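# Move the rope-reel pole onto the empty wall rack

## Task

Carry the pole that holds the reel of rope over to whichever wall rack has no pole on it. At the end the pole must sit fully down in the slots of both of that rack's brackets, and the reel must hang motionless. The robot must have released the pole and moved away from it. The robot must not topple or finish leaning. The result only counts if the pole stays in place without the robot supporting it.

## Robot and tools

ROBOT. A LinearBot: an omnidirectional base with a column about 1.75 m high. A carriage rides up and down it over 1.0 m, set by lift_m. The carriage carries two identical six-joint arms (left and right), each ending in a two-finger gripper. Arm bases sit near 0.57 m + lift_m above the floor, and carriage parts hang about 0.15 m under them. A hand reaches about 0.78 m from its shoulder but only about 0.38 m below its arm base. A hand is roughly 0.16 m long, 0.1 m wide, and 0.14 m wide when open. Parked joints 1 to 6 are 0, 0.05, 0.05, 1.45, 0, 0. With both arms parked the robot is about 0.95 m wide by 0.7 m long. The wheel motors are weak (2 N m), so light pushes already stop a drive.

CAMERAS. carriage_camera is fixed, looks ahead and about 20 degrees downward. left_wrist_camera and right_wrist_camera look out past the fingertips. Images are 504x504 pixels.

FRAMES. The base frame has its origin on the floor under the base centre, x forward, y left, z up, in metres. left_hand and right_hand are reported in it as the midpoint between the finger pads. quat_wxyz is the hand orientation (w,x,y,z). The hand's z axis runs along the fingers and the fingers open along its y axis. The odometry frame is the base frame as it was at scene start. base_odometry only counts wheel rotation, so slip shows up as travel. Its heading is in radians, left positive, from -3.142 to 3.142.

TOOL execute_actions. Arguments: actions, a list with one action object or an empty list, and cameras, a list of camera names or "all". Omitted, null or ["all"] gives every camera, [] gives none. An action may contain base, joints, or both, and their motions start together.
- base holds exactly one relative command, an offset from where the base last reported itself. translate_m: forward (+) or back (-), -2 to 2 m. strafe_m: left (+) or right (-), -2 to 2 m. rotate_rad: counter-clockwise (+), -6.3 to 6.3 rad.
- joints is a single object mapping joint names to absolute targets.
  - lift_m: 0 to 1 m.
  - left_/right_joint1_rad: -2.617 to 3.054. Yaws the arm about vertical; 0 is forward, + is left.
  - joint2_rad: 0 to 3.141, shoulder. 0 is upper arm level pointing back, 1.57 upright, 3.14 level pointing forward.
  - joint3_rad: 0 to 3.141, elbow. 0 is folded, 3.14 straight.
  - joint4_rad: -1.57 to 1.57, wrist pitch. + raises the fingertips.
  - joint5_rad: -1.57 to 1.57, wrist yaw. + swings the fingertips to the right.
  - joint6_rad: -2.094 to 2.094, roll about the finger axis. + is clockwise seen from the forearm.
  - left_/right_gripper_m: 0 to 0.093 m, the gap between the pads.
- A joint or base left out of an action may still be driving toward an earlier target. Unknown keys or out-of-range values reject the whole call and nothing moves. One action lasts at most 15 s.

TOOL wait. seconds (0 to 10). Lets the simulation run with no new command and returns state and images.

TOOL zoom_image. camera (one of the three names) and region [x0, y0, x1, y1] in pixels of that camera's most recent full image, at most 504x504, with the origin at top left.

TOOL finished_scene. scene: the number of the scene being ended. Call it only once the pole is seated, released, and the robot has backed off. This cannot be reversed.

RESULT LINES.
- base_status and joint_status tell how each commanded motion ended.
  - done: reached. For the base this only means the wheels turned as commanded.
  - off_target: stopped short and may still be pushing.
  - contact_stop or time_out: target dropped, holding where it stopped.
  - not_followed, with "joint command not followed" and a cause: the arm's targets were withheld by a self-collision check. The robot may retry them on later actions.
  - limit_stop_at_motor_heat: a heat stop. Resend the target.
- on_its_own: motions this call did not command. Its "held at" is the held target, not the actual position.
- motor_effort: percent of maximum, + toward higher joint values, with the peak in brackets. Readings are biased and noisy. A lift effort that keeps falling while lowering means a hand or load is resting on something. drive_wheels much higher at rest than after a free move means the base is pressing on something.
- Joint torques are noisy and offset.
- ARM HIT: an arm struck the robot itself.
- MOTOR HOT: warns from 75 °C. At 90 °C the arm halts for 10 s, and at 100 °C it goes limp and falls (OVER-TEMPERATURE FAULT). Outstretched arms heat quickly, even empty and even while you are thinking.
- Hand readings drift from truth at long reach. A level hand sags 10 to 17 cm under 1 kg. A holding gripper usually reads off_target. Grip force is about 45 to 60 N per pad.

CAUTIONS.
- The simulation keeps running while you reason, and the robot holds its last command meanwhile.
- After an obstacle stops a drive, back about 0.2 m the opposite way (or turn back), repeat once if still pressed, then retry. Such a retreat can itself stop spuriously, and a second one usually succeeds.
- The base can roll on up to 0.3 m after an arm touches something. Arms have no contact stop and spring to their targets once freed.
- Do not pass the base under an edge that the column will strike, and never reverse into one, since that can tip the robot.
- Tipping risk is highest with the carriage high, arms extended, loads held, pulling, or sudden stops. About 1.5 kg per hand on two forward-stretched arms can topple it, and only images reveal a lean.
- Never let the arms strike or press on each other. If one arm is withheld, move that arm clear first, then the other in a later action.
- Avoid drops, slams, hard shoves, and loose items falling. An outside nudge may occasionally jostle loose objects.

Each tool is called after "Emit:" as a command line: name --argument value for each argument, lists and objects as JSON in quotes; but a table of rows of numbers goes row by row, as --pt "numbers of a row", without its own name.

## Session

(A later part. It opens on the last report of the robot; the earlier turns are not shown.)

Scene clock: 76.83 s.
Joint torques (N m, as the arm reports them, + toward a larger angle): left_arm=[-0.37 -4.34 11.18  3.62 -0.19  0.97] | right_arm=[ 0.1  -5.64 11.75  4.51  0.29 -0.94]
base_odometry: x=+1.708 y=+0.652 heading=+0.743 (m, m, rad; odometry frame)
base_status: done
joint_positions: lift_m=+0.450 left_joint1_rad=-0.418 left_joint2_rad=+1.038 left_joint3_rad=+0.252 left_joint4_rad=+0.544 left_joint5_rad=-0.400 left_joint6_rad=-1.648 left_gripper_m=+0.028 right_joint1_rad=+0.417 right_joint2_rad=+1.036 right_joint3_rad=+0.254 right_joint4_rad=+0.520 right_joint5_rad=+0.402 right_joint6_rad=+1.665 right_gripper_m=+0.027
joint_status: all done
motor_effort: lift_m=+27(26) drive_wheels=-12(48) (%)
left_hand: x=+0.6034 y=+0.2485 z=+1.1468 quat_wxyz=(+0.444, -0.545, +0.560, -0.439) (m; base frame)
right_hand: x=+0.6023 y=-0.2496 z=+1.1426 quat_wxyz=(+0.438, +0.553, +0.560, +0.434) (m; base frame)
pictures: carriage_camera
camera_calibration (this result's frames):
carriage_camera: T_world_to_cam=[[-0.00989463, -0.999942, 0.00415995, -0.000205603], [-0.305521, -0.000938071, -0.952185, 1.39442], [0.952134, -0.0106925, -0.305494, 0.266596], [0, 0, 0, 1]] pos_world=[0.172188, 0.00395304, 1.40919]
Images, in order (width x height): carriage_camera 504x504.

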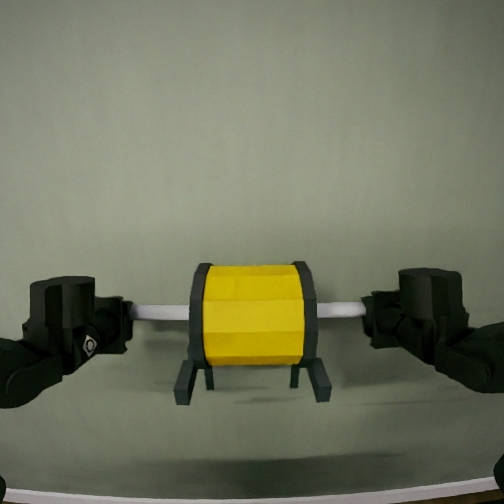

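Emit:
execute_actions --actions '[{"joints":{"lift_m":0.375}}]' --cameras '["carriage_camera"]'

Emit:
zoom_image --camera "carriage_camera" --region '[130, 240, 380, 400]'

Scene clock: 79.70 s.
Joint torques (N m, as the arm reports them, + toward a larger angle): left_arm=[-0.33 -4.45 11.15  3.65 -0.2   1.  ] | right_arm=[ 0.1  -5.69 11.7   4.56  0.3  -0.96]
base_odometry: x=+1.708 y=+0.652 heading=+0.743 (m, m, rad; odometry frame)
base_status: not commanded
joint_positions: lift_m=+0.375 left_joint1_rad=-0.418 left_joint2_rad=+1.038 left_joint3_rad=+0.252 left_joint4_rad=+0.541 left_joint5_rad=-0.399 left_joint6_rad=-1.649 left_gripper_m=+0.028 right_joint1_rad=+0.417 right_joint2_rad=+1.036 right_joint3_rad=+0.254 right_joint4_rad=+0.517 right_joint5_rad=+0.402 right_joint6_rad=+1.667 right_gripper_m=+0.027
joint_status: all done
motor_effort: lift_m=+27(27) drive_wheels=-12(13) (%)
left_hand: x=+0.6032 y=+0.2484 z=+1.0710 quat_wxyz=(+0.443, -0.546, +0.560, -0.438) (m; base frame)
right_hand: x=+0.6021 y=-0.2495 z=+1.0670 quat_wxyz=(+0.437, +0.553, +0.561, +0.434) (m; base frame)
pictures: carriage_camera
camera_calibration (this result's frames):
carriage_camera: T_world_to_cam=[[-0.00989463, -0.999942, 0.00415995, 0.000106366], [-0.305521, -0.000938071, -0.952185, 1.32301], [0.952134, -0.0106925, -0.305494, 0.243686], [0, 0, 0, 1]] pos_world=[0.172188, 0.00395304, 1.3342]
Images, in order (width x height): carriage_camera 504x504.

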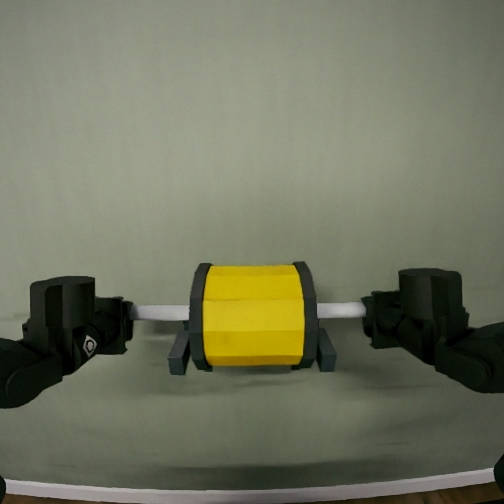

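Region (130, 240, 380, 400) of carriage_camera's 504x504 image, scaled by 2.016, with more detail than that image has; it fills the top 323 rows of this view, and the rest is white.

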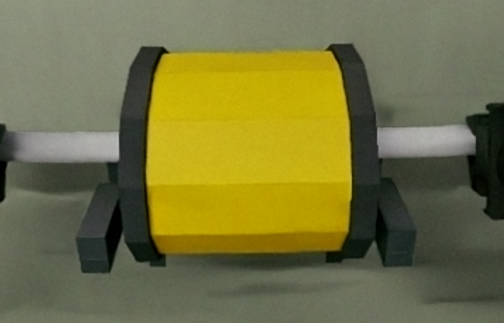

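Emit:
execute_actions --actions '[{"joints":{"lift_m":0.325}}]' --cameras '["carriage_camera"]'

Emit:
zoom_image --camera "carriage_camera" --region '[130, 240, 380, 400]'

Scene clock: 82.07 s.
Joint torques (N m, as the arm reports them, + toward a larger angle): left_arm=[-0.38 -4.27 11.21  3.31 -0.11  0.78] | right_arm=[ 0.14 -5.67 11.68  4.11  0.25 -0.85]
base_odometry: x=+1.708 y=+0.652 heading=+0.743 (m, m, rad; odometry frame)
base_status: not commanded
joint_positions: lift_m=+0.325 left_joint1_rad=-0.418 left_joint2_rad=+1.038 left_joint3_rad=+0.252 left_joint4_rad=+0.585 left_joint5_rad=-0.406 left_joint6_rad=-1.631 left_gripper_m=+0.028 right_joint1_rad=+0.417 right_joint2_rad=+1.036 right_joint3_rad=+0.255 right_joint4_rad=+0.555 right_joint5_rad=+0.407 right_joint6_rad=+1.654 right_gripper_m=+0.027
joint_status: all done
motor_effort: lift_m=+25(26) drive_wheels=-12(14) (%)
left_hand: x=+0.6053 y=+0.2487 z=+1.0315 quat_wxyz=(+0.455, -0.537, +0.550, -0.449) (m; base frame)
right_hand: x=+0.6043 y=-0.2494 z=+1.0263 quat_wxyz=(+0.447, +0.547, +0.552, +0.444) (m; base frame)
pictures: carriage_camera
camera_calibration (this result's frames):
carriage_camera: T_world_to_cam=[[-0.00989463, -0.999942, 0.00415995, 0.000313752], [-0.305521, -0.000938071, -0.952185, 1.27554], [0.952134, -0.0106925, -0.305494, 0.228456], [0, 0, 0, 1]] pos_world=[0.172188, 0.00395304, 1.28434]
Images, in order (width x height): carriage_camera 504x504.

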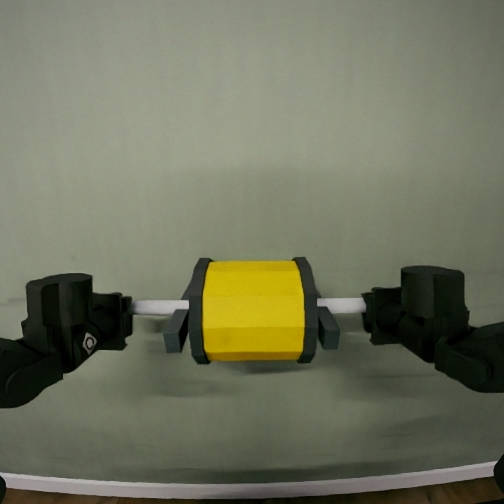

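Region (130, 240, 380, 400) of carriage_camera's 504x504 image, scaled by 2.016, with more detail than that image has; it fills the top 323 rows of this view, and the rest is white.

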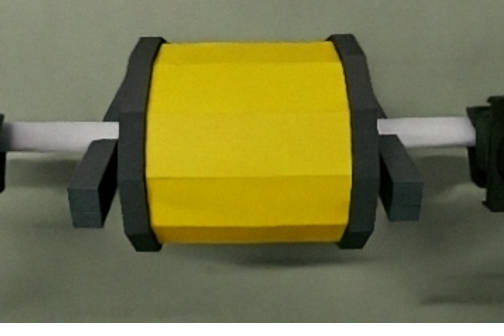

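Emit:
execute_actions --actions '[{"joints":{"lift_m":0.27}}]' --cameras '[]'

Emit:
execute_actions --actions '[{"joints":{"left_gripper_m":0.093,"right_gripper_m":0.093}}]' --cameras '[]'

Emit:
execute_actions --actions '[{"base":{"translate_m":-0.45}}]'

Scene clock: 85.90 s.
Joint torques (N m, as the arm reports them, + toward a larger angle): left_arm=[ 0.13 -0.65 10.73  1.81  0.12 -0.11] | right_arm=[ 0.12 -2.2   9.87  2.46  0.07 -0.15]
base_odometry: x=+1.708 y=+0.652 heading=+0.743 (m, m, rad; odometry frame)
base_status: not commanded
joint_positions: lift_m=+0.270 left_joint1_rad=-0.424 left_joint2_rad=+0.990 left_joint3_rad=+0.260 left_joint4_rad=+0.742 left_joint5_rad=-0.426 left_joint6_rad=-1.560 left_gripper_m=+0.028 right_joint1_rad=+0.417 right_joint2_rad=+0.998 right_joint3_rad=+0.280 right_joint4_rad=+0.695 right_joint5_rad=+0.417 right_joint6_rad=+1.575 right_gripper_m=+0.027
joint_status: all done
motor_effort: lift_m=+23(23) drive_wheels=+11(12) (%)
left_hand: x=+0.6056 y=+0.2497 z=+1.0311 quat_wxyz=(+0.505, -0.496, +0.498, -0.501) (m; base frame)
right_hand: x=+0.6090 y=-0.2491 z=+1.0271 quat_wxyz=(+0.496, +0.504, +0.507, +0.494) (m; base frame)
pictures: none
No camera images: the call's "cameras" was empty. Leave "cameras" out to get every camera's image.

Scene clock: 86.63 s.
Joint torques (N m, as the arm reports them, + toward a larger angle): left_arm=[ 0.06 -0.75  9.95  1.85  0.09 -0.03] | right_arm=[ 0.12 -2.22  9.32  2.48  0.07 -0.14]
base_odometry: x=+1.708 y=+0.652 heading=+0.743 (m, m, rad; odometry frame)
base_status: not commanded
joint_positions: lift_m=+0.270 left_joint1_rad=-0.424 left_joint2_rad=+0.990 left_joint3_rad=+0.271 left_joint4_rad=+0.741 left_joint5_rad=-0.426 left_joint6_rad=-1.564 left_gripper_m=+0.093 right_joint1_rad=+0.417 right_joint2_rad=+0.998 right_joint3_rad=+0.288 right_joint4_rad=+0.695 right_joint5_rad=+0.417 right_joint6_rad=+1.575 right_gripper_m=+0.093
joint_status: all done
motor_effort: lift_m=+23(22) drive_wheels=+6(12) (%)
left_hand: x=+0.6068 y=+0.2492 z=+1.0357 quat_wxyz=(+0.505, -0.496, +0.494, -0.505) (m; base frame)
right_hand: x=+0.6098 y=-0.2488 z=+1.0304 quat_wxyz=(+0.497, +0.503, +0.504, +0.496) (m; base frame)
pictures: none
No camera images: the call's "cameras" was empty. Leave "cameras" out to get every camera's image.

Scene clock: 89.60 s.
Joint torques (N m, as the arm reports them, + toward a larger angle): left_arm=[ 0.1  -0.52  9.88  1.85  0.08 -0.05] | right_arm=[ 0.11 -2.11  9.23  2.45  0.07 -0.14]
base_odometry: x=+1.376 y=+0.348 heading=+0.743 (m, m, rad; odometry frame)
base_status: done
joint_positions: lift_m=+0.270 left_joint1_rad=-0.424 left_joint2_rad=+0.990 left_joint3_rad=+0.271 left_joint4_rad=+0.741 left_joint5_rad=-0.424 left_joint6_rad=-1.564 left_gripper_m=+0.093 right_joint1_rad=+0.417 right_joint2_rad=+0.998 right_joint3_rad=+0.288 right_joint4_rad=+0.695 right_joint5_rad=+0.417 right_joint6_rad=+1.575 right_gripper_m=+0.093
joint_status: not commanded
motor_effort: lift_m=+23(23) drive_wheels=-7(42) (%)
left_hand: x=+0.6068 y=+0.2489 z=+1.0359 quat_wxyz=(+0.504, -0.496, +0.494, -0.506) (m; base frame)
right_hand: x=+0.6098 y=-0.2488 z=+1.0303 quat_wxyz=(+0.497, +0.503, +0.504, +0.496) (m; base frame)
pictures: carriage_camera, left_wrist_camera, right_wrist_camera
camera_calibration (this result's frames):
carriage_camera: T_world_to_cam=[[-0.00989463, -0.999942, 0.00415995, 0.000541422], [-0.305521, -0.000938071, -0.952185, 1.22343], [0.952134, -0.0106925, -0.305494, 0.211736], [0, 0, 0, 1]] pos_world=[0.172188, 0.00395304, 1.22961]
left_wrist_camera: T_world_to_cam=[[0.0348631, 0.0297495, 0.998949, -1.06059], [-0.593961, -0.803254, 0.0446506, 0.514641], [0.803738, -0.594894, -0.0103339, -0.208923], [0, 0, 0, 1]] pos_world=[0.510572, 0.320653, 1.03434]
right_wrist_camera: T_world_to_cam=[[-0.0219158, 0.0112882, -0.999696, 1.04381], [-0.577705, 0.815953, 0.0218781, 0.536553], [0.815952, 0.578009, -0.011361, -0.221722], [0, 0, 0, 1]] pos_world=[0.513759, -0.321427, 1.02924]
Images, in order (width x height): carriage_camera 504x504, left_wrist_camera 504x504, right_wrist_camera 504x504.

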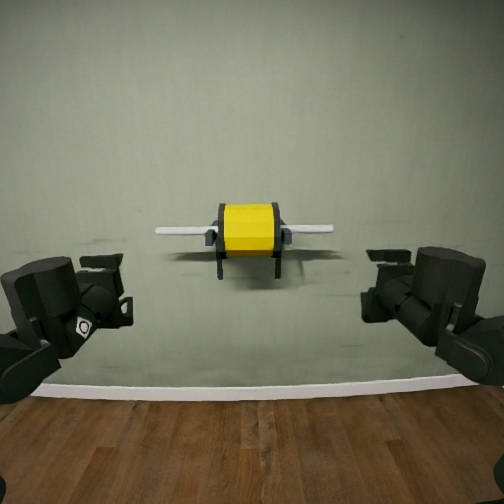

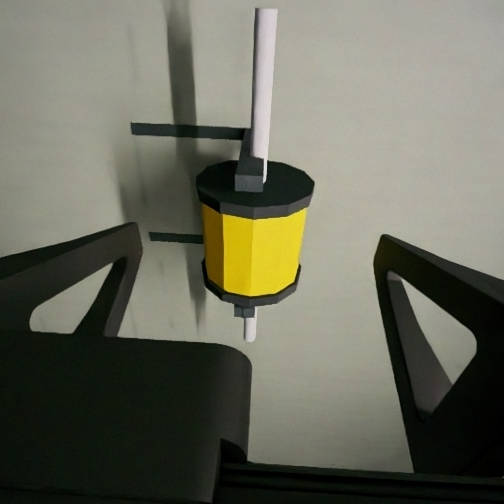

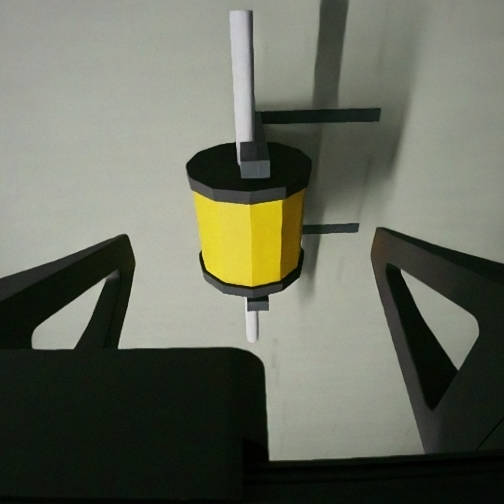

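Emit:
finished_scene --scene 2

The scene is finished: the task was done.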